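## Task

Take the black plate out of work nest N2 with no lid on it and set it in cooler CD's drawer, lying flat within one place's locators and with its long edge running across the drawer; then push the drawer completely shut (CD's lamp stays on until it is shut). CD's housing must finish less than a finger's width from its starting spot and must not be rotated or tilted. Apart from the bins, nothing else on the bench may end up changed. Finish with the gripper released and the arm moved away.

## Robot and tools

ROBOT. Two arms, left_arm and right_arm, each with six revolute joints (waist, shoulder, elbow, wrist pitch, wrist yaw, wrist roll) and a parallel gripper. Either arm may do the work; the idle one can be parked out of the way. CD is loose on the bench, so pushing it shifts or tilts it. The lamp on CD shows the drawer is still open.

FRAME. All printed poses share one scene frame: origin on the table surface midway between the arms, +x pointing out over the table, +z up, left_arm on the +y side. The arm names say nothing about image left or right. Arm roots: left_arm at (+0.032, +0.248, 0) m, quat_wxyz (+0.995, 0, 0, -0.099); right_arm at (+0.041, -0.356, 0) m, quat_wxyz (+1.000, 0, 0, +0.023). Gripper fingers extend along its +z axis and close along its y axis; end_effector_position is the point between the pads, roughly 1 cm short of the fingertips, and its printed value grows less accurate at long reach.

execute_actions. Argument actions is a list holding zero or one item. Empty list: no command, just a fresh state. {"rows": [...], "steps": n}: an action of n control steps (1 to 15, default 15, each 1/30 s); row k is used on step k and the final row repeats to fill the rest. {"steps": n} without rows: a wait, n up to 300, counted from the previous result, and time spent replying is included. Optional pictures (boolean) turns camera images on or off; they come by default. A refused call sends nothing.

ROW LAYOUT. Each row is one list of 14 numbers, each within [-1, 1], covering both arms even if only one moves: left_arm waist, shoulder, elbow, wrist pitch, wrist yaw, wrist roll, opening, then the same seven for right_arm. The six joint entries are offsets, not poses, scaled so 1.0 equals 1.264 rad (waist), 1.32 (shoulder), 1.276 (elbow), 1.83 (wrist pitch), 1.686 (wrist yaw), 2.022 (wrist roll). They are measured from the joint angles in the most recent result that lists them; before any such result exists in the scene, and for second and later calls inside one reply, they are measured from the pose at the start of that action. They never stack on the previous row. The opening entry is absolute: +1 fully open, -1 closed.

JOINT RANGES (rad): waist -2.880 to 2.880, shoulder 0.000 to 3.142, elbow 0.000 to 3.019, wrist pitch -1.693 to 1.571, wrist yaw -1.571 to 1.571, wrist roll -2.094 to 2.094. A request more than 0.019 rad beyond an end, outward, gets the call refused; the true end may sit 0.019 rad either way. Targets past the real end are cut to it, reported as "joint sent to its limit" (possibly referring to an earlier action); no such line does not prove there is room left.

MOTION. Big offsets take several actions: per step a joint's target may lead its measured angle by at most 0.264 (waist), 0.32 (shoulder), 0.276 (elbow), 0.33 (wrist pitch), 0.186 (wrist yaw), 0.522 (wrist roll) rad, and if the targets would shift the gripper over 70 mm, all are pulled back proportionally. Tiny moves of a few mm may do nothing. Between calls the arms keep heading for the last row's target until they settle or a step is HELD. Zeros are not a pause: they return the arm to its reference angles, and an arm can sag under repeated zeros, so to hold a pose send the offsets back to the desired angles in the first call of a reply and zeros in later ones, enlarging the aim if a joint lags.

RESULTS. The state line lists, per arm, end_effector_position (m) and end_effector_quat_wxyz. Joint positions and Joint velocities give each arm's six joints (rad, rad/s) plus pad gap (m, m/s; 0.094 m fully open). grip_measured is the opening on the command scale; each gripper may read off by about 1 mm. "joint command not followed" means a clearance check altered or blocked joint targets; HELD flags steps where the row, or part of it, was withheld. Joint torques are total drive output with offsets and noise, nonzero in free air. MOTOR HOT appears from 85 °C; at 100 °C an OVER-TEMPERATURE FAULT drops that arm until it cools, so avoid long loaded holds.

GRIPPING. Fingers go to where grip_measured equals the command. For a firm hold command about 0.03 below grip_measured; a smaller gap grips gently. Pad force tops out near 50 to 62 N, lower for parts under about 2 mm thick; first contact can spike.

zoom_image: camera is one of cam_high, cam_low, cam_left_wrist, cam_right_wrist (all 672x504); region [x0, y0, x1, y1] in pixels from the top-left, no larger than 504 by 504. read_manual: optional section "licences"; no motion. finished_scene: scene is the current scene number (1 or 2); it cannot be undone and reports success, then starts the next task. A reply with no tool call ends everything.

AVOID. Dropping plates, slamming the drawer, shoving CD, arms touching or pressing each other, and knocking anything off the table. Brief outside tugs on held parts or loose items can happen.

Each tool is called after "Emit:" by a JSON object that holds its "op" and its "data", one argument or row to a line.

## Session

Emit:
{"op": "execute_actions", "data": {
  "actions": []
}}

Scene clock: 0.00 s of 7200.00 s.
left_arm: end_effector_position=(+0.2424, -0.1672, +0.3057) grip_measured=+1.000 end_effector_quat_wxyz=(+0.095, +0.989, +0.113, +0.031) | right_arm: end_effector_position=(+0.9036, -0.3234, +0.1691) grip_measured=+1.000 end_effector_quat_wxyz=(+0.081, -0.409, +0.776, -0.473)
Joint positions: left_arm=[-0.897  1.429  1.512 -1.453  0.01   1.817  0.094] | right_arm=[ 0.142  2.488  2.53  -1.001  0.851 -1.064  0.094]
Joint velocities: left_arm=[-0.015 -0.005  0.007 -0.007  0.066 -0.007  0.   ] | right_arm=[-0.005 -0.015 -0.002  0.002  0.066 -0.022  0.   ]
Joint torques (N m, as the arm reports them, + toward a larger angle): no reading

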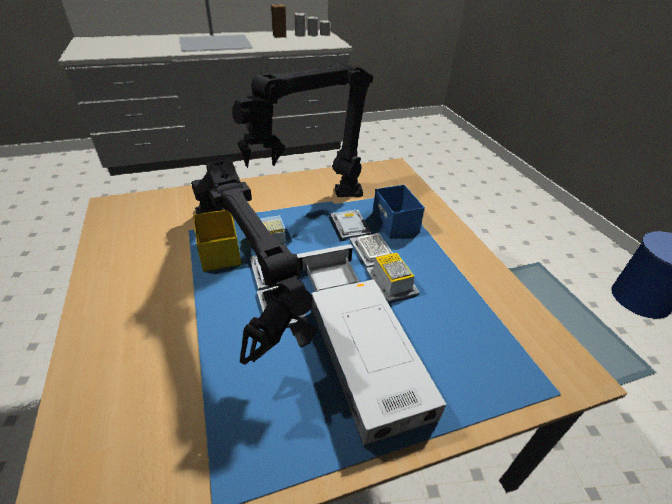

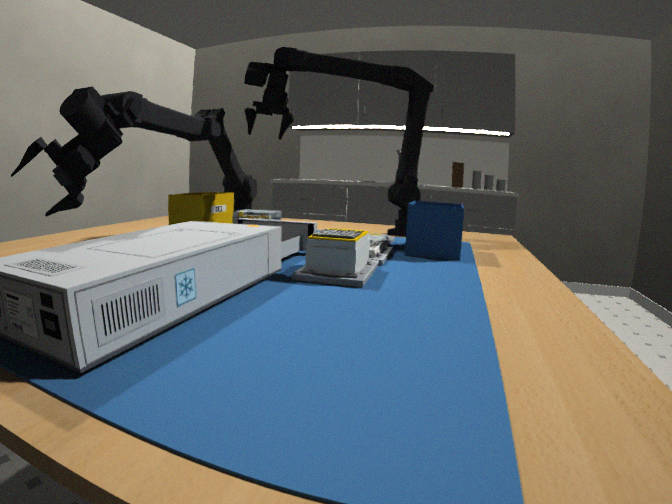

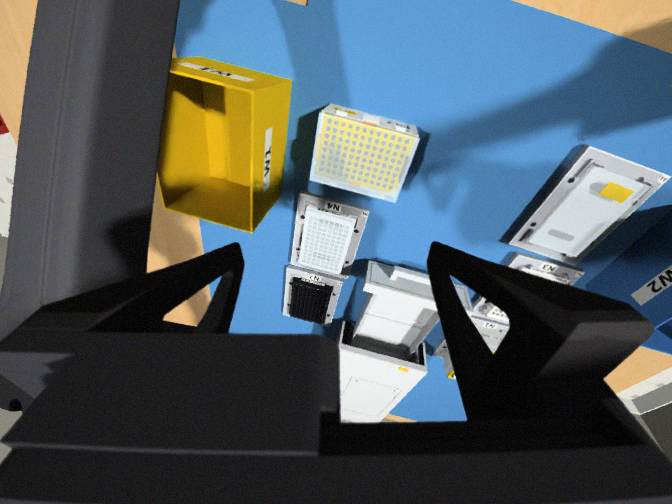

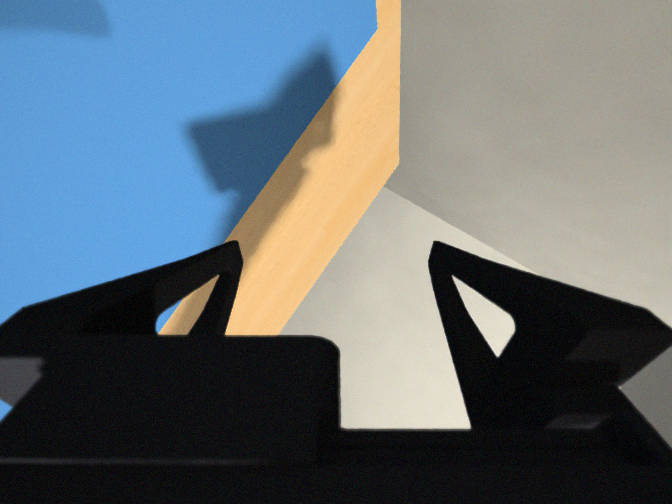

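Emit:
{"op": "zoom_image", "data": {
  "camera": "cam_left_wrist",
  "region": [260, 180, 480, 400]
}}

Emit:
{"op": "zoom_image", "data": {
  "camera": "cam_high",
  "region": [240, 200, 440, 340]
}}

Region (260, 180, 480, 400) of cam_left_wrist's 672x504 image, scaled by 2.291, with more detail than that image has.

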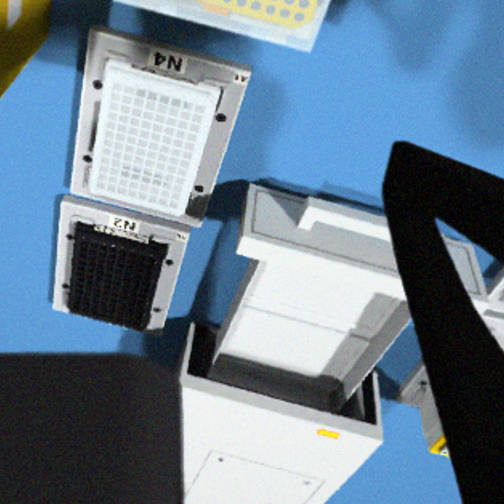

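Region (240, 200, 440, 340) of cam_high's 672x504 image, scaled by 2.520, with more detail than that image has; it fills the top 353 rows of this view, and the rest is white.

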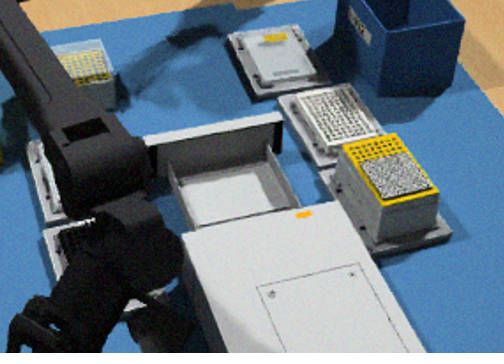

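Emit:
{"op": "execute_actions", "data": {
  "actions": [
    {"rows": [[0.004,0,0.02,0,0,-0.009,0.8,0,0,0.03,0.005,-0.005,0.007,1],[0.013,0,0.02,0,0,-0.027,0.6,0,0,0.03,0.005,-0.015,0.020,1],[0.026,0,0.02,0,0,-0.054,0.4,0,0,0.03,0.005,-0.031,0.041,1],[0.043,0,0.02,0,0,-0.09,0.2,0,0,0.03,0.005,-0.051,0.068,1],[0.065,0,0.02,0,0,-0.135,0,0,0,0.03,0.005,-0.077,0.102,1],[0.086,0,0.02,0,0,-0.18,-0.2,0,0,0.03,0.005,-0.102,0.135,1],[0.110,0,0.02,0,0,-0.23,-0.4,0,0,0.03,0.005,-0.130,0.173,1],[0.133,0,0.02,0,0,-0.28,-0.6,0,0,0.03,0.005,-0.158,0.210,1],[0.157,0,0.02,0,0,-0.33,-0.8,0,0,0.03,0.005,-0.186,0.247,1],[0.181,0,0.02,0,0,-0.38,-1,0,0,0.03,0.005,-0.214,0.284,1],[0.204,0,0.02,0,0,-0.43,-1,0,0,0.03,0.005,-0.242,0.322,1],[0.228,0,0.02,0,0,-0.48,-1,0,0,0.03,0.005,-0.270,0.359,1],[0.252,0,0.02,0,0,-0.53,-1,0,0,0.03,0.005,-0.298,0.396,1],[0.275,0,0.02,0,0,-0.575,-1,0,0,0.03,0.005,-0.326,0.433,1],[0.299,0,0.02,0,0,-0.625,-1,0,0,0.03,0.005,-0.354,0.470,1]], "steps": 15}
  ],
  "pictures": false
}}

Emit:
{"op": "execute_actions", "data": {
  "actions": [
    {"rows": [[0.095,-0.001,0.005,0.008,0,-0.27,-1,0.001,-0.004,0.015,0,-0.13,0.20,1],[0.117,-0.004,-0.02,0.025,0,-0.315,-1,0.003,-0.012,-0.005,-0.007,-0.155,0.235,1],[0.136,-0.008,-0.05,0.05,0,-0.355,-1,0.005,-0.024,-0.03,-0.013,-0.178,0.265,1],[0.153,-0.013,-0.08,0.08,0,-0.39,-1,0.009,-0.038,-0.057,-0.021,-0.198,0.292,1],[0.168,-0.019,-0.113,0.113,0,-0.42,-1,0.012,-0.054,-0.085,-0.030,-0.216,0.316,1],[0.181,-0.025,-0.151,0.151,0,-0.45,-1,0.016,-0.072,-0.115,-0.040,-0.231,0.336,1],[0.190,-0.032,-0.189,0.189,0,-0.47,-1,0.020,-0.090,-0.144,-0.050,-0.242,0.35,1],[0.196,-0.038,-0.227,0.227,0,-0.48,-1,0.024,-0.108,-0.173,-0.059,-0.25,0.36,1],[0.20,-0.044,-0.265,0.265,0,-0.49,-1,0.028,-0.126,-0.202,-0.069,-0.255,0.37,1],[0.20,-0.050,-0.302,0.302,0,-0.49,-1,0.032,-0.144,-0.230,-0.079,-0.255,0.37,1],[0.20,-0.056,-0.336,0.336,0,-0.49,-1,0.036,-0.160,-0.256,-0.088,-0.255,0.37,1],[0.20,-0.061,-0.365,0.365,0,-0.49,-1,0.039,-0.174,-0.278,-0.096,-0.255,0.37,1],[0.20,-0.065,-0.39,0.39,0,-0.49,-1,0.042,-0.186,-0.298,-0.102,-0.255,0.37,1],[0.20,-0.068,-0.407,0.407,0,-0.49,-1,0.044,-0.194,-0.310,-0.107,-0.255,0.37,1],[0.20,-0.07,-0.42,0.42,0,-0.49,-1,0.045,-0.20,-0.32,-0.11,-0.255,0.37,1]], "steps": 15}
  ],
  "pictures": false
}}

Emit:
{"op": "execute_actions", "data": {
  "actions": [
    {"steps": 10}
  ]
}}

Scene clock: 62.53 s of 7200.00 s.
left_arm: end_effector_position=(+0.3638, -0.0781, +0.3057) grip_measured=-0.982 end_effector_quat_wxyz=(+0.100, +0.758, +0.645, +0.005) | right_arm: end_effector_position=(+0.9176, -0.2406, +0.1273) grip_measured=+1.000 end_effector_quat_wxyz=(+0.279, -0.239, +0.913, -0.175)
Joint positions: left_arm=[-0.572  1.429  1.512 -1.453  0.01   0.959  0.001] | right_arm=[ 0.142  2.488  2.53  -1.001  0.299 -0.418  0.094]
Joint velocities: left_arm=[ 0.991 -0.005 -0.002 -0.002 -0.037 -2.645 -0.001] | right_arm=[ 0.015 -0.005  0.007 -0.002 -1.165  1.971  0.   ]
Joint torques (N m, as the arm reports them, + toward a larger angle): left_arm=[ -1.28 -11.96   9.55   0.56  -0.07  -0.19] | right_arm=[ -1.   -30.28  15.14   1.68   0.24   0.07]
Steps of this call (steps 1 to 90: nothing new was sent; then 59.03 s passed at rest; steps 91 to 105: all 15 steps of this action). Readings (joint positions):
91: left_arm=[-0.897 1.429 1.512 -1.453 0.010 1.816] | right_arm=[0.142 2.488 2.530 -1.001 0.850 -1.063]
92: left_arm=[-0.897 1.429 1.512 -1.453 0.010 1.811] | right_arm=[0.142 2.488 2.530 -1.001 0.841 -1.059]
94: left_arm=[-0.891 1.429 1.512 -1.453 0.010 1.770] | right_arm=[0.142 2.488 2.530 -1.001 0.795 -1.027]
98: left_arm=[-0.822 1.429 1.512 -1.453 0.010 1.558] | right_arm=[0.142 2.488 2.530 -1.001 0.628 -0.867]
105: the state above

Scene clock: 63.03 s of 7200.00 s.
left_arm: end_effector_position=(+0.4473, +0.0149, +0.1616) grip_measured=-0.982 end_effector_quat_wxyz=(+0.214, +0.265, +0.939, -0.055) | right_arm: end_effector_position=(+0.7773, -0.1586, +0.0952) grip_measured=+1.000 end_effector_quat_wxyz=(+0.115, +0.012, +0.989, +0.095)
Joint positions: left_arm=[-0.307  1.368  1.016 -0.774  0.01   0.042  0.001] | right_arm=[ 0.187  2.267  2.144 -1.176 -0.126  0.276  0.094]
Joint velocities: left_arm=[-0.044 -0.015 -0.833  1.033 -0.007 -0.388  0.001] | right_arm=[ 0.161 -0.484 -0.501 -0.339 -0.022  0.315  0.   ]
Joint torques (N m, as the arm reports them, + toward a larger angle): left_arm=[ -1.39 -13.25   8.54   1.49  -0.15  -0.21] | right_arm=[ -0.37 -28.78  11.55   0.44  -0.28   0.08]
Steps of this call (steps 1 to 15: all 15 steps of this action). Readings (joint positions):
1: left_arm=[-0.537 1.429 1.512 -1.453 0.010 0.863] | right_arm=[0.141 2.488 2.530 -1.001 0.207 -0.343]
2: left_arm=[-0.501 1.429 1.511 -1.447 0.010 0.766] | right_arm=[0.141 2.488 2.529 -1.001 0.114 -0.268]
4: left_arm=[-0.429 1.423 1.486 -1.392 0.010 0.575] | right_arm=[0.142 2.477 2.503 -1.005 0.004 -0.126]
8: left_arm=[-0.324 1.390 1.329 -1.172 0.010 0.264] | right_arm=[0.152 2.409 2.368 -1.061 -0.104 0.104]
15: the state above

Scene clock: 63.37 s of 7200.00 s.
left_arm: end_effector_position=(+0.4459, +0.0136, +0.1589) grip_measured=-0.982 end_effector_quat_wxyz=(+0.236, +0.241, +0.939, -0.068) | right_arm: end_effector_position=(+0.7654, -0.1476, +0.1190) grip_measured=+1.000 end_effector_quat_wxyz=(+0.117, +0.023, +0.988, +0.100)
Joint positions: left_arm=[-0.311  1.345  0.971 -0.701  0.01  -0.01   0.001] | right_arm=[ 0.205  2.22   2.123 -1.192 -0.128  0.316  0.094]
Joint velocities: left_arm=[ 0.005 -0.083 -0.002 -0.022  0.007  0.007  0.   ] | right_arm=[-0.024  0.005 -0.037  0.002  0.022  0.139  0.   ]
Joint torques (N m, as the arm reports them, + toward a larger angle): left_arm=[ -1.54 -10.63   8.01   1.7   -0.15  -0.25] | right_arm=[ -1.17 -25.98  10.78   0.25  -0.21   0.12]
Steps of this call (steps 1 to 10: the robot went on to your last target). Readings (joint positions):
1: left_arm=[-0.309 1.368 0.993 -0.748 0.010 0.030] | right_arm=[0.193 2.253 2.131 -1.185 -0.127 0.285]
2: left_arm=[-0.310 1.368 0.979 -0.734 0.010 0.021] | right_arm=[0.197 2.243 2.125 -1.190 -0.127 0.292]
4: left_arm=[-0.311 1.367 0.971 -0.720 0.010 0.008] | right_arm=[0.204 2.231 2.123 -1.192 -0.127 0.302]
8: left_arm=[-0.311 1.353 0.971 -0.703 0.010 -0.006] | right_arm=[0.206 2.220 2.123 -1.192 -0.128 0.313]
10: the state above

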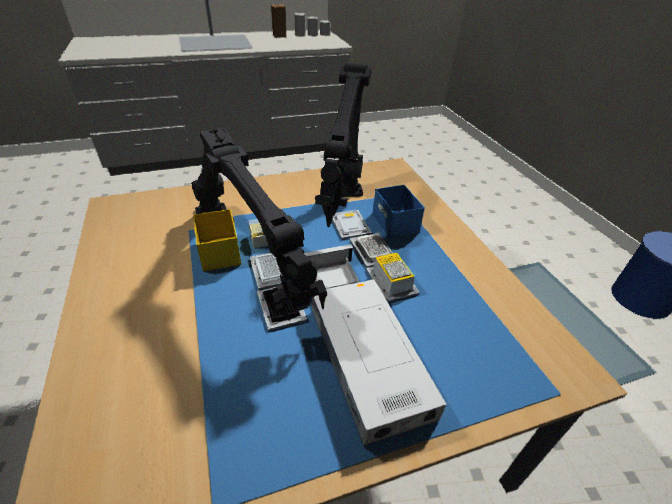

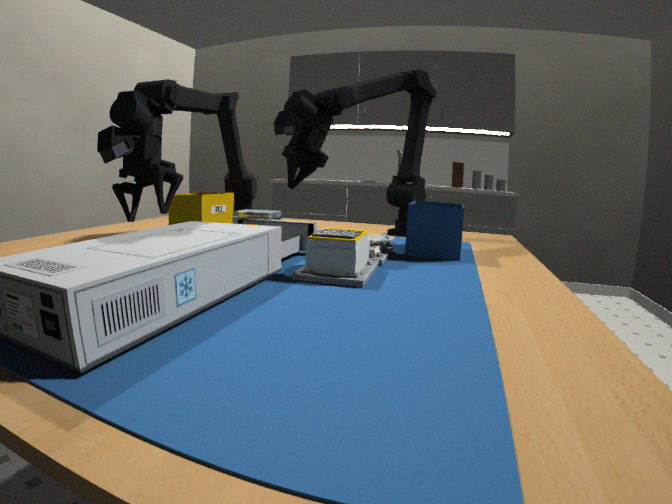

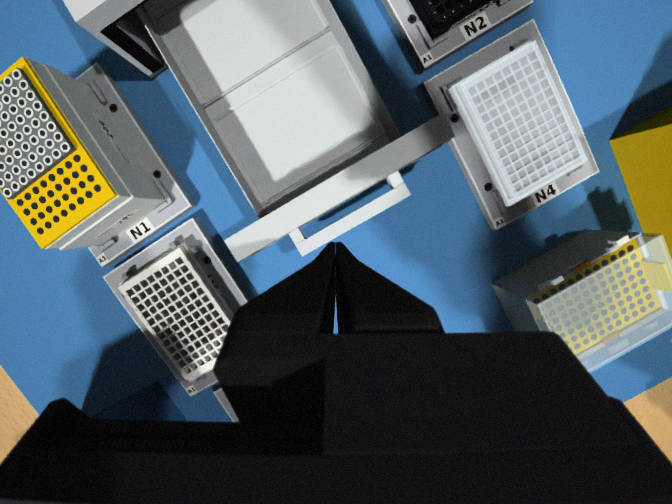

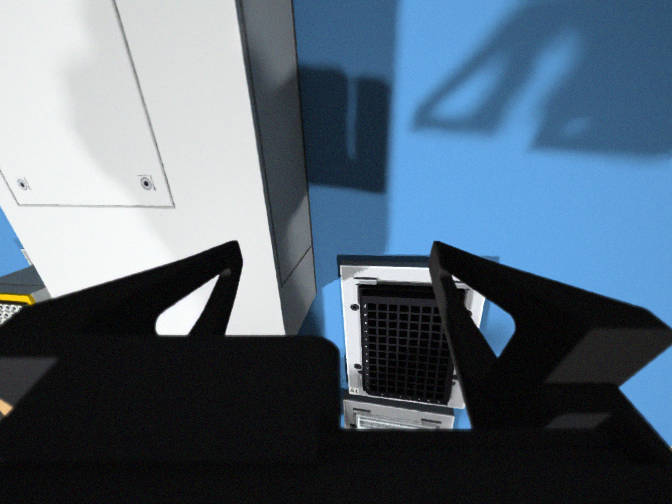

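Emit:
{"op": "execute_actions", "data": {
  "actions": []
}}

Scene clock: 83.87 s of 7200.00 s.
left_arm: end_effector_position=(+0.4460, +0.0135, +0.1605) grip_measured=-0.982 end_effector_quat_wxyz=(+0.238, +0.238, +0.939, -0.069) | right_arm: end_effector_position=(+0.7651, -0.1480, +0.1183) grip_measured=+1.000 end_effector_quat_wxyz=(+0.116, +0.026, +0.988, +0.100)
Joint positions: left_arm=[-0.311  1.342  0.971 -0.7    0.01  -0.016  0.001] | right_arm=[ 0.204  2.22   2.122 -1.192 -0.128  0.321  0.094]
Joint velocities: left_arm=[ 0.005 -0.005 -0.007 -0.012 -0.037 -0.037  0.001] | right_arm=[-0.015 -0.005  0.007 -0.022  0.007 -0.022  0.   ]
Joint torques (N m, as the arm reports them, + toward a larger angle): left_arm=[ -1.18 -10.69   8.08   1.67  -0.16  -0.23] | right_arm=[ -1.29 -26.16  10.79   0.33  -0.21   0.07]
Steps of this call (steps 1 to 30: the robot went on to your last target; steps 31 to 90: nothing new was sent; then 17.50 s passed at rest). Readings (joint positions):
1: left_arm=[-0.311 1.343 0.971 -0.701 0.010 -0.011] | right_arm=[0.204 2.220 2.122 -1.192 -0.128 0.317]
2: left_arm=[-0.311 1.342 0.971 -0.700 0.010 -0.012] | right_arm=[0.204 2.220 2.122 -1.192 -0.128 0.318]
4: left_arm=[-0.311 1.342 0.971 -0.700 0.010 -0.014] | right_arm=[0.204 2.220 2.122 -1.192 -0.128 0.319]
8: left_arm=[-0.311 1.342 0.971 -0.700 0.010 -0.015] | right_arm=[0.204 2.220 2.122 -1.192 -0.128 0.320]
90: the state above
All arms were judged still, so your last target was given up. Only a new action makes them travel on or press farther. Fingers that are still opening or closing keep moving.

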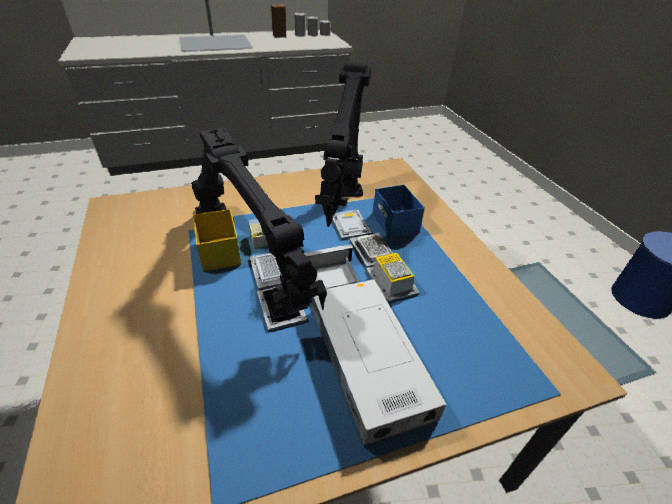

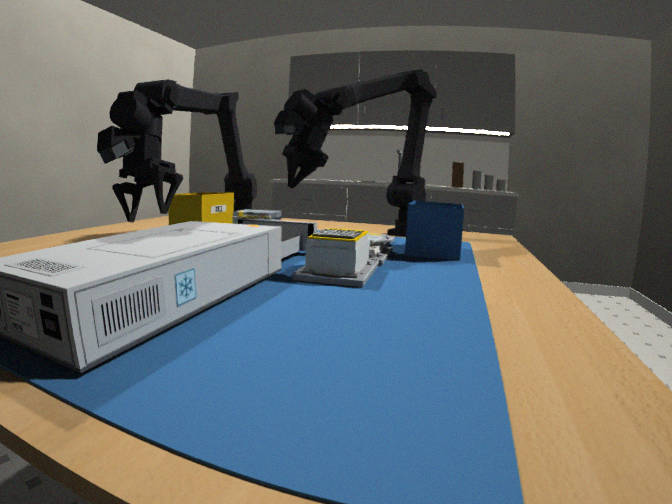

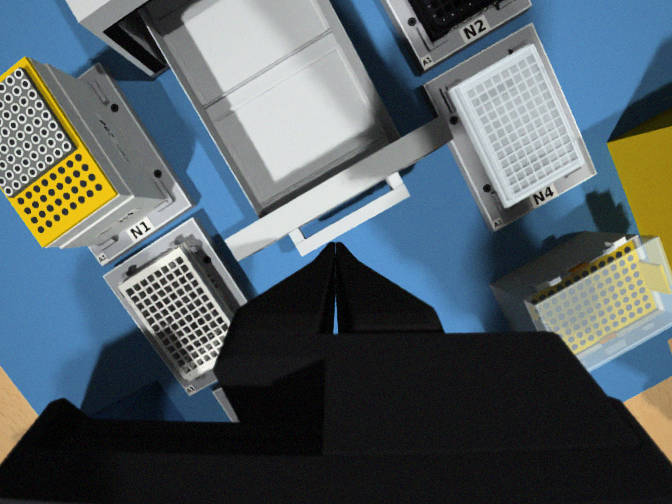

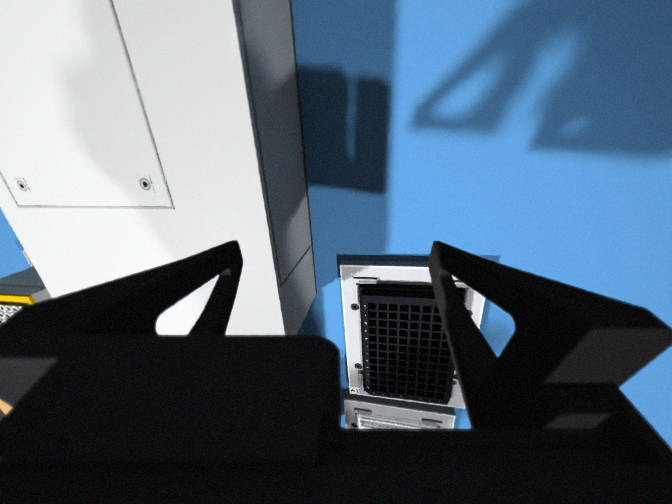

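Emit:
{"op": "execute_actions", "data": {
  "actions": [
    {"rows": [
[0,0,-0.002,0.002,0,0,-1, 0,-0.008,-0.003,-0.001,0.001,0,1],
[-0.001,-0.001,-0.009,0.009,0,0,-1, 0.002,-0.017,-0.011,-0.004,0.003,-0.001,1],
[-0.002,-0.003,-0.020,0.020,0,0.001,-1, 0.004,-0.030,-0.025,-0.009,0.007,-0.002,1],
[-0.004,-0.005,-0.035,0.035,0,0.002,-1, 0.006,-0.045,-0.043,-0.016,0.013,-0.004,1],
[-0.006,-0.008,-0.052,0.052,-0.001,0.002,-1, 0.010,-0.060,-0.066,-0.024,0.019,-0.006,1],
[-0.009,-0.011,-0.073,0.073,-0.001,0.003,-1, 0.013,-0.076,-0.091,-0.033,0.026,-0.008,1],
[-0.011,-0.014,-0.094,0.094,-0.002,0.004,-1, 0.017,-0.092,-0.118,-0.043,0.034,-0.010,1],
[-0.014,-0.018,-0.116,0.116,-0.002,0.006,-1, 0.021,-0.108,-0.145,-0.053,0.042,-0.013,1],
[-0.016,-0.021,-0.137,0.137,-0.003,0.007,-1, 0.025,-0.122,-0.172,-0.063,0.050,-0.015,1],
[-0.019,-0.024,-0.158,0.158,-0.004,0.008,-1, 0.029,-0.135,-0.197,-0.072,0.057,-0.017,1],
[-0.021,-0.027,-0.175,0.175,-0.004,0.008,-1, 0.032,-0.145,-0.219,-0.080,0.063,-0.019,1],
[-0.023,-0.029,-0.190,0.190,-0.005,0.009,-1, 0.034,-0.153,-0.237,-0.087,0.069,-0.021,1],
[-0.024,-0.031,-0.201,0.201,-0.005,0.010,-1, 0.036,-0.157,-0.251,-0.092,0.073,-0.022,1],
[-0.025,-0.032,-0.208,0.208,-0.006,0.010,-1, 0.038,-0.159,-0.260,-0.095,0.075,-0.023,1],
[-0.025,-0.032,-0.210,0.210,-0.006,0.010,-1, 0.038,-0.159,-0.2625,-0.096,0.076,-0.023,1]
], "steps": 15}
  ],
  "pictures": false
}}

Emit:
{"op": "execute_actions", "data": {
  "actions": [
    {"steps": 12}
  ]
}}

Scene clock: 117.30 s of 7200.00 s.
left_arm: end_effector_position=(+0.4182, +0.0192, +0.0976) grip_measured=-0.982 end_effector_quat_wxyz=(+0.288, +0.245, +0.922, -0.083) | right_arm: end_effector_position=(+0.6376, -0.1781, +0.1187) grip_measured=+1.000 end_effector_quat_wxyz=(+0.006, +0.003, +1.000, +0.005)
Joint positions: left_arm=[-0.332  1.317  0.72  -0.366  0.005 -0.014  0.001] | right_arm=[ 0.242  2.012  1.803 -1.348 -0.007  0.294  0.094]
Joint velocities: left_arm=[-0.073 -0.005 -0.364  0.364 -0.022  0.051  0.001] | right_arm=[ 0.161 -0.239 -0.33  -0.237  0.007 -0.081  0.   ]
Joint torques (N m, as the arm reports them, + toward a larger angle): left_arm=[ -1.59 -10.39   7.43   2.05  -0.39   0.1 ] | right_arm=[ -0.86 -21.42  10.35   0.25   0.28  -0.07]
Steps of this call (steps 1 to 90: nothing new was sent; then 29.93 s passed at rest; steps 91 to 105: all 15 steps of this action). Readings (joint positions):
91: left_arm=[-0.311 1.342 0.971 -0.700 0.010 -0.016] | right_arm=[0.204 2.220 2.122 -1.192 -0.128 0.321]
92: left_arm=[-0.311 1.342 0.971 -0.700 0.010 -0.016] | right_arm=[0.204 2.220 2.120 -1.192 -0.128 0.321]
94: left_arm=[-0.311 1.342 0.965 -0.684 0.010 -0.016] | right_arm=[0.204 2.208 2.099 -1.193 -0.118 0.321]
98: left_arm=[-0.312 1.331 0.893 -0.568 0.010 -0.016] | right_arm=[0.209 2.143 1.990 -1.240 -0.072 0.315]
105: the state above

Scene clock: 117.70 s of 7200.00 s.
left_arm: end_effector_position=(+0.4180, +0.0177, +0.0990) grip_measured=-0.982 end_effector_quat_wxyz=(+0.300, +0.246, +0.918, -0.086) | right_arm: end_effector_position=(+0.6281, -0.1721, +0.1179) grip_measured=+1.000 end_effector_quat_wxyz=(-0.002, -0.010, +1.000, +0.002)
Joint positions: left_arm=[-0.335  1.309  0.705 -0.333  0.004 -0.012  0.001] | right_arm=[ 0.256  2.004  1.788 -1.357 -0.004  0.284  0.094]
Joint velocities: left_arm=[ 0.005  0.005  0.002 -0.002  0.051 -0.007 -0.   ] | right_arm=[ 0.005 -0.005  0.012 -0.007  0.051 -0.022  0.   ]
Joint torques (N m, as the arm reports them, + toward a larger angle): left_arm=[-1.26 -9.48  7.02  1.93 -0.37  0.13] | right_arm=[ -1.   -21.79   9.95  -0.15   0.29  -0.08]
Steps of this call (steps 1 to 12: the robot went on to your last target). Readings (joint positions):
1: left_arm=[-0.334 1.317 0.711 -0.356 0.004 -0.013] | right_arm=[0.247 2.006 1.796 -1.354 -0.006 0.291]
2: left_arm=[-0.335 1.317 0.706 -0.351 0.004 -0.012] | right_arm=[0.251 2.004 1.792 -1.357 -0.006 0.290]
4: left_arm=[-0.335 1.317 0.705 -0.343 0.004 -0.012] | right_arm=[0.256 2.004 1.791 -1.357 -0.005 0.287]
8: left_arm=[-0.335 1.310 0.705 -0.334 0.004 -0.012] | right_arm=[0.256 2.004 1.788 -1.357 -0.004 0.285]
12: the state above

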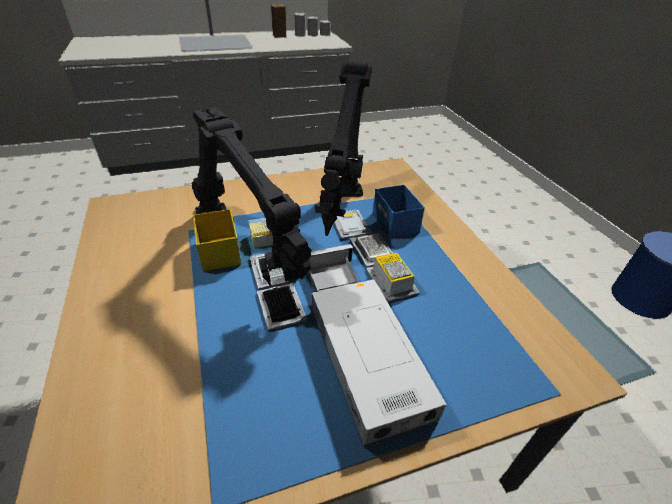

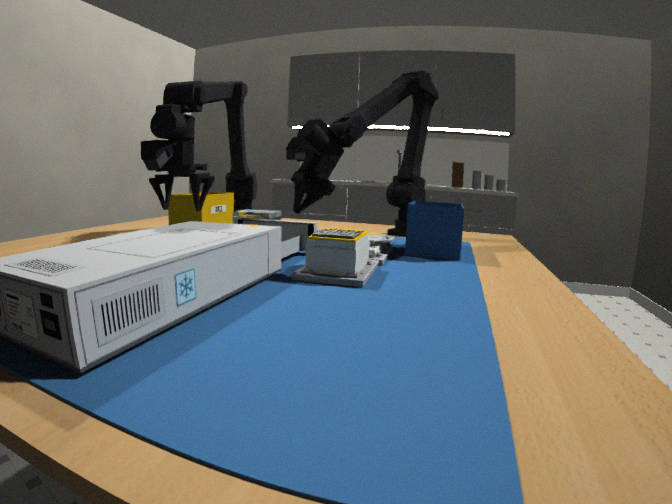

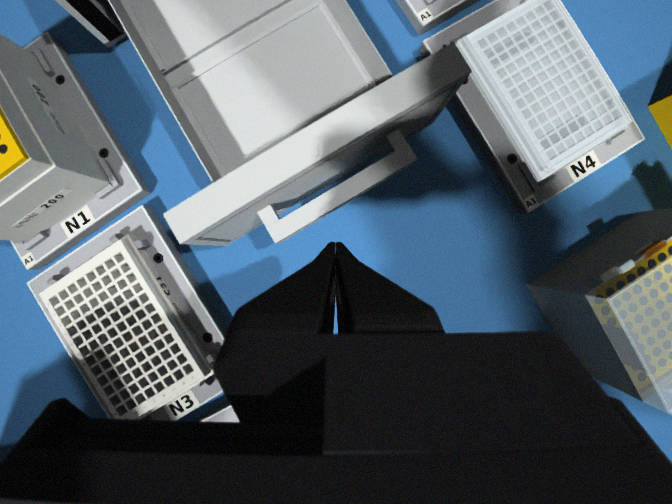

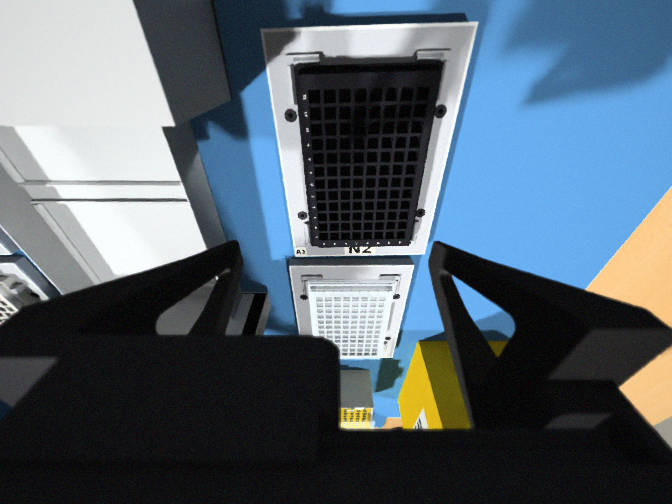

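Emit:
{"op": "zoom_image", "data": {
  "camera": "cam_right_wrist",
  "region": [240, 10, 500, 270]
}}

Region (240, 10, 500, 270) of cam_right_wrist's 672x504 image, scaled by 1.938, with more detail than that image has.

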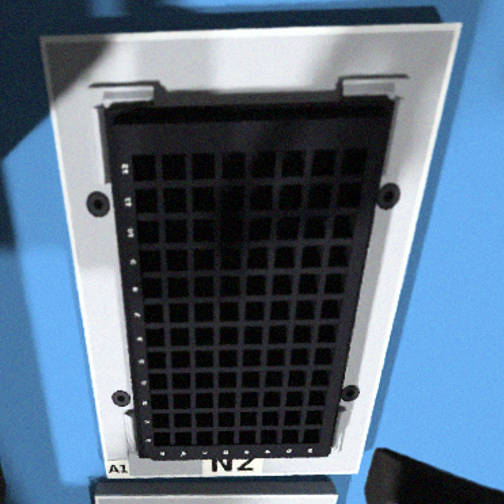

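Emit:
{"op": "execute_actions", "data": {
  "actions": [
    {"rows": [
[0,-0.001,-0.002,0.004,0,0,-1, 0,0.001,-0.001,0.002,0,0,1],
[-0.001,-0.003,-0.009,0.013,0,0.001,-1, -0.001,0.004,-0.002,0.005,0,-0.002,1],
[-0.002,-0.006,-0.019,0.026,0,0.001,-1, -0.003,0.007,-0.005,0.009,0,-0.004,1],
[-0.003,-0.010,-0.033,0.042,0,0.002,-1, -0.005,0.010,-0.009,0.014,0,-0.007,1],
[-0.005,-0.015,-0.050,0.061,-0.001,0.004,-1, -0.007,0.014,-0.014,0.021,0.001,-0.010,1],
[-0.007,-0.020,-0.069,0.082,-0.001,0.005,-1, -0.010,0.018,-0.019,0.028,0.001,-0.013,1],
[-0.009,-0.026,-0.090,0.105,-0.001,0.006,-1, -0.013,0.023,-0.025,0.035,0.001,-0.017,1],
[-0.012,-0.033,-0.110,0.128,-0.001,0.008,-1, -0.016,0.028,-0.030,0.043,0.001,-0.021,1],
[-0.014,-0.039,-0.131,0.150,-0.002,0.009,-1, -0.019,0.033,-0.036,0.050,0.001,-0.024,1],
[-0.016,-0.044,-0.150,0.171,-0.002,0.011,-1, -0.022,0.038,-0.041,0.057,0.002,-0.028,1],
[-0.018,-0.049,-0.167,0.188,-0.002,0.012,-1, -0.024,0.042,-0.046,0.063,0.002,-0.031,1],
[-0.019,-0.053,-0.181,0.203,-0.002,0.013,-1, -0.026,0.045,-0.050,0.068,0.002,-0.033,1],
[-0.020,-0.056,-0.191,0.213,-0.002,0.013,-1, -0.028,0.048,-0.053,0.072,0.002,-0.035,1],
[-0.021,-0.058,-0.198,0.220,-0.002,0.014,-1, -0.029,0.049,-0.054,0.074,0.002,-0.036,1],
[-0.021,-0.059,-0.200,0.222,-0.002,0.014,-1, -0.029,0.050,-0.055,0.075,0.002,-0.036,1]
], "steps": 15}
  ],
  "pictures": false
}}

Emit:
{"op": "execute_actions", "data": {
  "actions": [
    {"steps": 12}
  ]
}}

Scene clock: 157.23 s of 7200.00 s.
left_arm: end_effector_position=(+0.3861, +0.0290, +0.0749) grip_measured=-0.982 end_effector_quat_wxyz=(+0.382, +0.248, +0.883, -0.110) | right_arm: end_effector_position=(+0.6383, -0.1862, +0.0781) grip_measured=+1.000 end_effector_quat_wxyz=(+0.010, -0.021, +1.000, +0.005)
Joint positions: left_arm=[-0.351  1.244  0.467  0.024  0.004 -0.003  0.001] | right_arm=[ 0.23   2.032  1.725 -1.243 -0.004  0.235  0.094]
Joint velocities: left_arm=[-0.054 -0.073 -0.325  0.388 -0.066 -0.007 -0.001] | right_arm=[-0.122  0.19  -0.105  0.164 -0.007 -0.066  0.   ]
Joint torques (N m, as the arm reports them, + toward a larger angle): left_arm=[-1.4  -7.6   6.58  2.28 -0.32  0.12] | right_arm=[ -1.12 -19.65   9.73   0.7    0.2   -0.08]
Steps of this call (steps 1 to 30: the robot went on to your last target; steps 31 to 90: nothing new was sent; then 36.03 s passed at rest; steps 91 to 105: all 15 steps of this action). Readings (joint positions):
91: left_arm=[-0.335 1.309 0.705 -0.333 0.004 -0.011] | right_arm=[0.256 2.004 1.788 -1.357 -0.004 0.283]
92: left_arm=[-0.335 1.309 0.705 -0.332 0.004 -0.011] | right_arm=[0.256 2.004 1.788 -1.357 -0.004 0.283]
94: left_arm=[-0.335 1.308 0.699 -0.309 0.004 -0.011] | right_arm=[0.256 2.004 1.785 -1.354 -0.004 0.283]
98: left_arm=[-0.336 1.290 0.631 -0.185 0.004 -0.011] | right_arm=[0.254 2.004 1.765 -1.316 -0.004 0.270]
105: the state above

Scene clock: 157.63 s of 7200.00 s.
left_arm: end_effector_position=(+0.3854, +0.0283, +0.0763) grip_measured=-0.982 end_effector_quat_wxyz=(+0.392, +0.250, +0.878, -0.113) | right_arm: end_effector_position=(+0.6367, -0.1938, +0.0604) grip_measured=+1.000 end_effector_quat_wxyz=(-0.003, -0.022, +1.000, +0.002)
Joint positions: left_arm=[-0.353  1.24   0.454  0.055  0.004  0.001  0.001] | right_arm=[ 0.218  2.054  1.713 -1.234 -0.004  0.221  0.094]
Joint velocities: left_arm=[-0.015 -0.005 -0.007 -0.032 -0.022 -0.022  0.   ] | right_arm=[-0.015 -0.015 -0.017  0.002  0.022 -0.051  0.   ]
Joint torques (N m, as the arm reports them, + toward a larger angle): left_arm=[-1.29 -7.6   6.16  2.24 -0.3   0.13] | right_arm=[ -0.61 -21.49  10.14   0.71   0.22  -0.06]
Steps of this call (steps 1 to 12: the robot went on to your last target). Readings (joint positions):
1: left_arm=[-0.352 1.243 0.459 0.033 0.004 -0.003] | right_arm=[0.226 2.038 1.722 -1.239 -0.004 0.232]
2: left_arm=[-0.353 1.242 0.455 0.040 0.004 -0.002] | right_arm=[0.223 2.044 1.719 -1.237 -0.004 0.230]
4: left_arm=[-0.353 1.242 0.454 0.047 0.004 -0.001] | right_arm=[0.219 2.052 1.715 -1.235 -0.004 0.226]
8: left_arm=[-0.353 1.240 0.454 0.054 0.004 0.001] | right_arm=[0.218 2.054 1.713 -1.235 -0.004 0.223]
12: the state above

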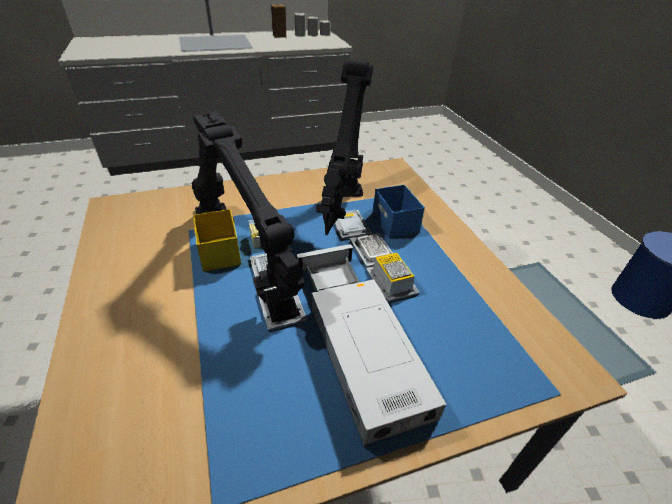

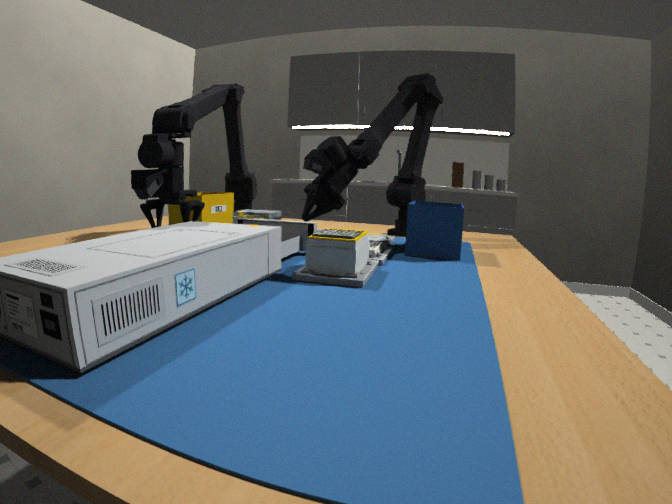

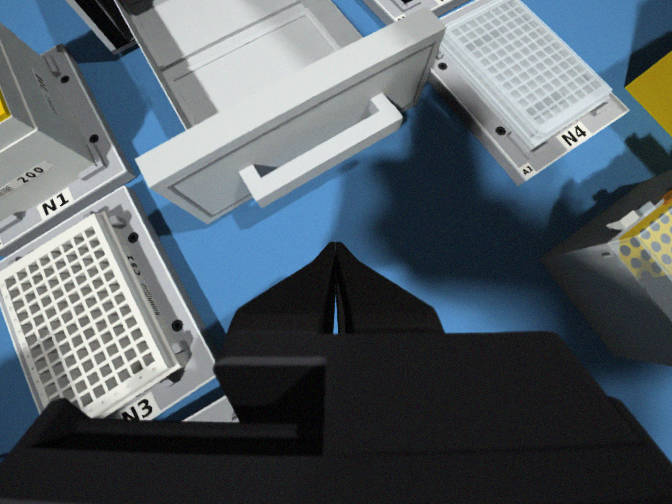

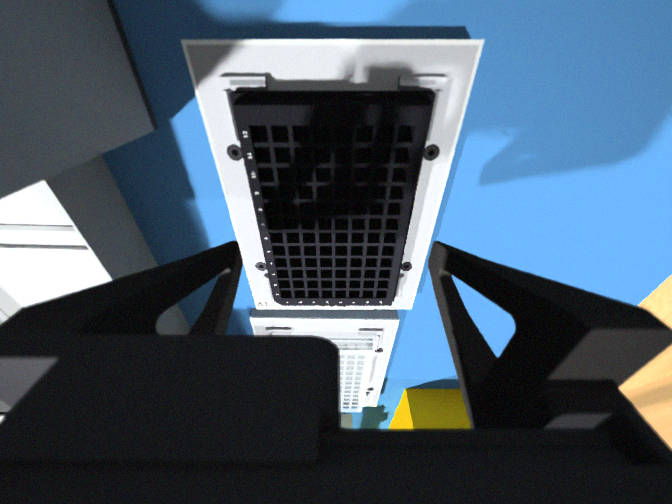

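Emit:
{"op": "zoom_image", "data": {
  "camera": "cam_right_wrist",
  "region": [176, 30, 496, 320]
}}

Region (176, 30, 496, 320) of cam_right_wrist's 672x504 image, scaled by 1.575, with more detail than that image has; it fills the top 457 rows of this view, and the rest is white.

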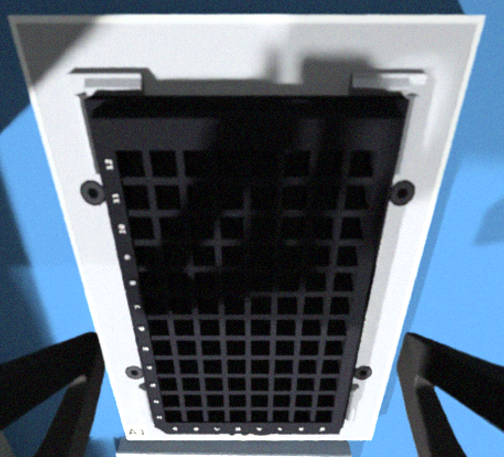

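Emit:
{"op": "execute_actions", "data": {
  "actions": [
    {"rows": [
[0,0,0.005,0,0,0,-1, 0,0.002,0,0.002,0,0,1],
[0,0,0.005,0,0,0,-1, 0,0.004,-0.001,0.004,0,0,1],
[0,0,0.005,0,0,0,-1, 0,0.007,-0.002,0.007,0,0,1],
[0,0,0.005,0,0,0,-1, 0,0.010,-0.004,0.010,0,0,1],
[0,0,0.005,0,0,0,-1, 0,0.012,-0.006,0.013,0,0,1],
[0,0,0.005,0,0,0,-1, 0,0.014,-0.008,0.017,0,0,1],
[0,0,0.005,0,0,0,-1, 0,0.016,-0.010,0.020,0,0,1],
[0,0,0.005,0,0,0,-1, 0,0.018,-0.013,0.024,0,0,1],
[0,0,0.005,0,0,0,-1, 0,0.020,-0.015,0.028,0,0,1],
[0,0,0.005,0,0,0,-1, 0,0.022,-0.017,0.031,0,0,1],
[0,0,0.005,0,0,0,-1, 0,0.024,-0.019,0.034,0,0,1],
[0,0,0.005,0,0,0,-1, 0,0.026,-0.021,0.037,0,0,1],
[0,0,0.005,0,0,0,-1, 0,0.027,-0.022,0.039,0,0,1],
[0,0,0.005,0,0,0,-1, 0,0.028,-0.023,0.040,0,0,1],
[0,0,0.005,0,0,0,-1, 0,0.0285,-0.023,0.040,0,0,1]
], "steps": 15}
  ],
  "pictures": false
}}

Emit:
{"op": "execute_actions", "data": {
  "actions": [
    {"steps": 10}
  ]
}}

Scene clock: 179.00 s of 7200.00 s.
left_arm: end_effector_position=(+0.3854, +0.0283, +0.0763) grip_measured=-0.982 end_effector_quat_wxyz=(+0.392, +0.250, +0.878, -0.113) | right_arm: end_effector_position=(+0.6405, -0.1928, +0.0494) grip_measured=+1.000 end_effector_quat_wxyz=(+0.011, -0.023, +1.000, +0.005)
Joint positions: left_arm=[-0.353  1.24   0.454  0.055  0.004  0.001  0.001] | right_arm=[ 0.218  2.058  1.688 -1.178 -0.004  0.22   0.094]
Joint velocities: left_arm=[-0.024 -0.005 -0.007 -0.007 -0.081 -0.037 -0.001] | right_arm=[-0.005  0.034 -0.037  0.076  0.007 -0.007  0.   ]
Joint torques (N m, as the arm reports them, + toward a larger angle): left_arm=[-0.7  -6.73  6.82  1.5  -0.17 -0.07] | right_arm=[ -0.76 -20.08   9.43   0.73   0.06   0.02]
Steps of this call (steps 1 to 30: the robot went on to your last target; steps 31 to 90: nothing new was sent; then 17.87 s passed at rest; steps 91 to 105: all 15 steps of this action). Readings (joint positions):
91: left_arm=[-0.353 1.240 0.454 0.055 0.004 0.001] | right_arm=[0.218 2.054 1.713 -1.234 -0.004 0.220]
92: left_arm=[-0.353 1.240 0.454 0.055 0.004 0.001] | right_arm=[0.218 2.054 1.713 -1.234 -0.004 0.220]
94: left_arm=[-0.353 1.240 0.454 0.055 0.004 0.001] | right_arm=[0.218 2.054 1.713 -1.232 -0.004 0.220]
98: left_arm=[-0.353 1.240 0.454 0.055 0.004 0.001] | right_arm=[0.218 2.054 1.705 -1.214 -0.004 0.220]
105: the state above

Scene clock: 179.33 s of 7200.00 s.
left_arm: end_effector_position=(+0.3854, +0.0283, +0.0763) grip_measured=-0.982 end_effector_quat_wxyz=(+0.392, +0.250, +0.878, -0.113) | right_arm: end_effector_position=(+0.6397, -0.1930, +0.0445) grip_measured=+1.000 end_effector_quat_wxyz=(+0.008, -0.023, +1.000, +0.004)
Joint positions: left_arm=[-0.353  1.24   0.454  0.055  0.004  0.001  0.001] | right_arm=[ 0.218  2.064  1.685 -1.174 -0.004  0.22   0.094]
Joint velocities: left_arm=[ 0.005 -0.005 -0.002  0.012  0.022 -0.007  0.002] | right_arm=[-0.015 -0.005 -0.022  0.012  0.022 -0.037  0.   ]
Joint torques (N m, as the arm reports them, + toward a larger angle): left_arm=[-0.61 -6.58  6.83  1.48 -0.16 -0.07] | right_arm=[ -0.77 -20.72   9.42   0.81   0.05   0.02]
Steps of this call (steps 1 to 10: the robot went on to your last target). Readings (joint positions):
1: left_arm=[-0.353 1.240 0.454 0.055 0.004 0.001] | right_arm=[0.218 2.059 1.687 -1.176 -0.004 0.220]
2: left_arm=[-0.353 1.240 0.454 0.055 0.004 0.001] | right_arm=[0.218 2.061 1.686 -1.175 -0.004 0.220]
4: left_arm=[-0.353 1.240 0.454 0.055 0.004 0.001] | right_arm=[0.218 2.063 1.685 -1.174 -0.004 0.220]
8: left_arm=[-0.353 1.240 0.454 0.055 0.004 0.001] | right_arm=[0.218 2.064 1.685 -1.174 -0.004 0.220]
10: the state above

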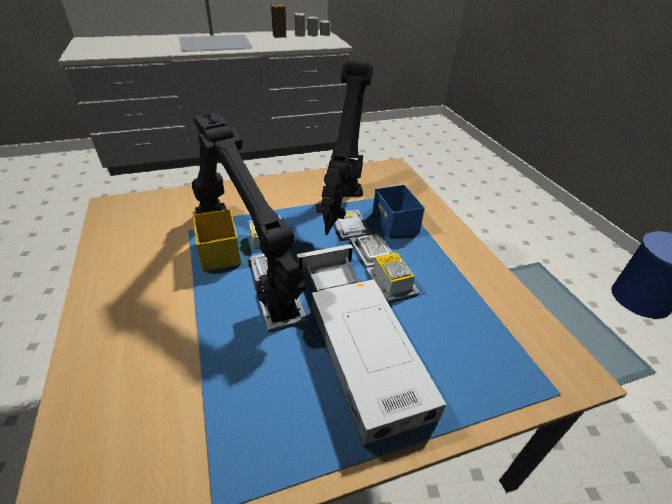

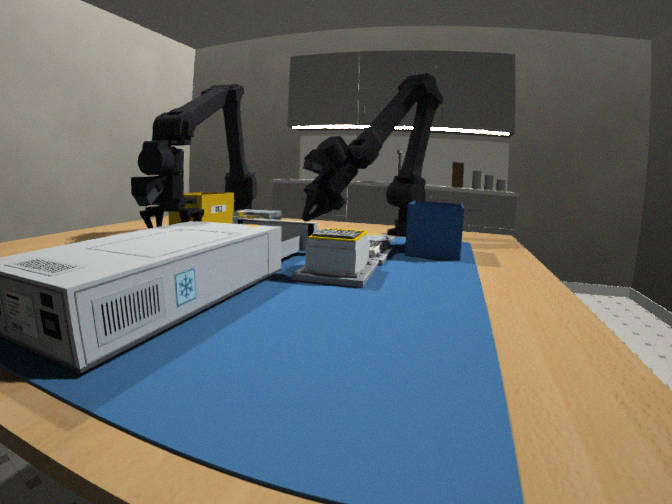

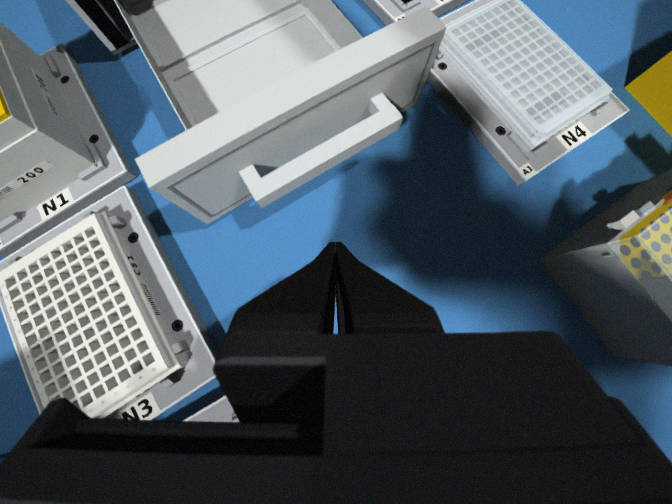

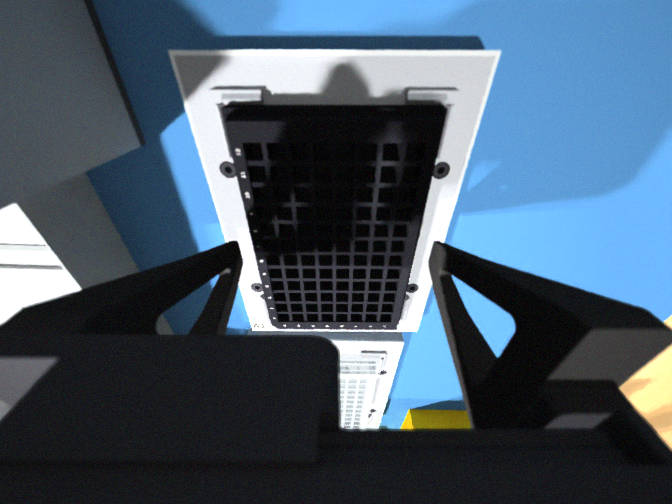

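Emit:
{"op": "zoom_image", "data": {
  "camera": "cam_right_wrist",
  "region": [196, 70, 476, 340]
}}

Region (196, 70, 476, 340) of cam_right_wrist's 672x504 image, scaled by 1.800, with more detail than that image has; it fills the top 486 rows of this view, and the rest is white.

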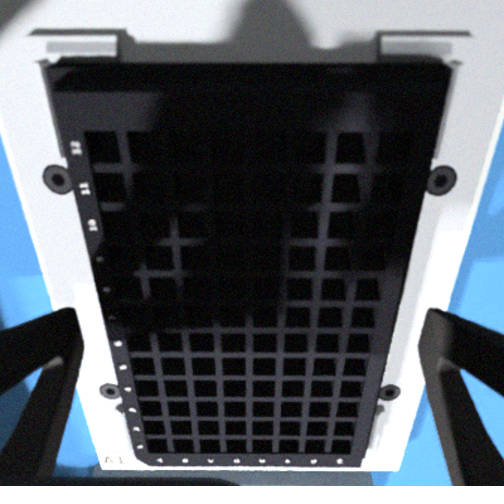

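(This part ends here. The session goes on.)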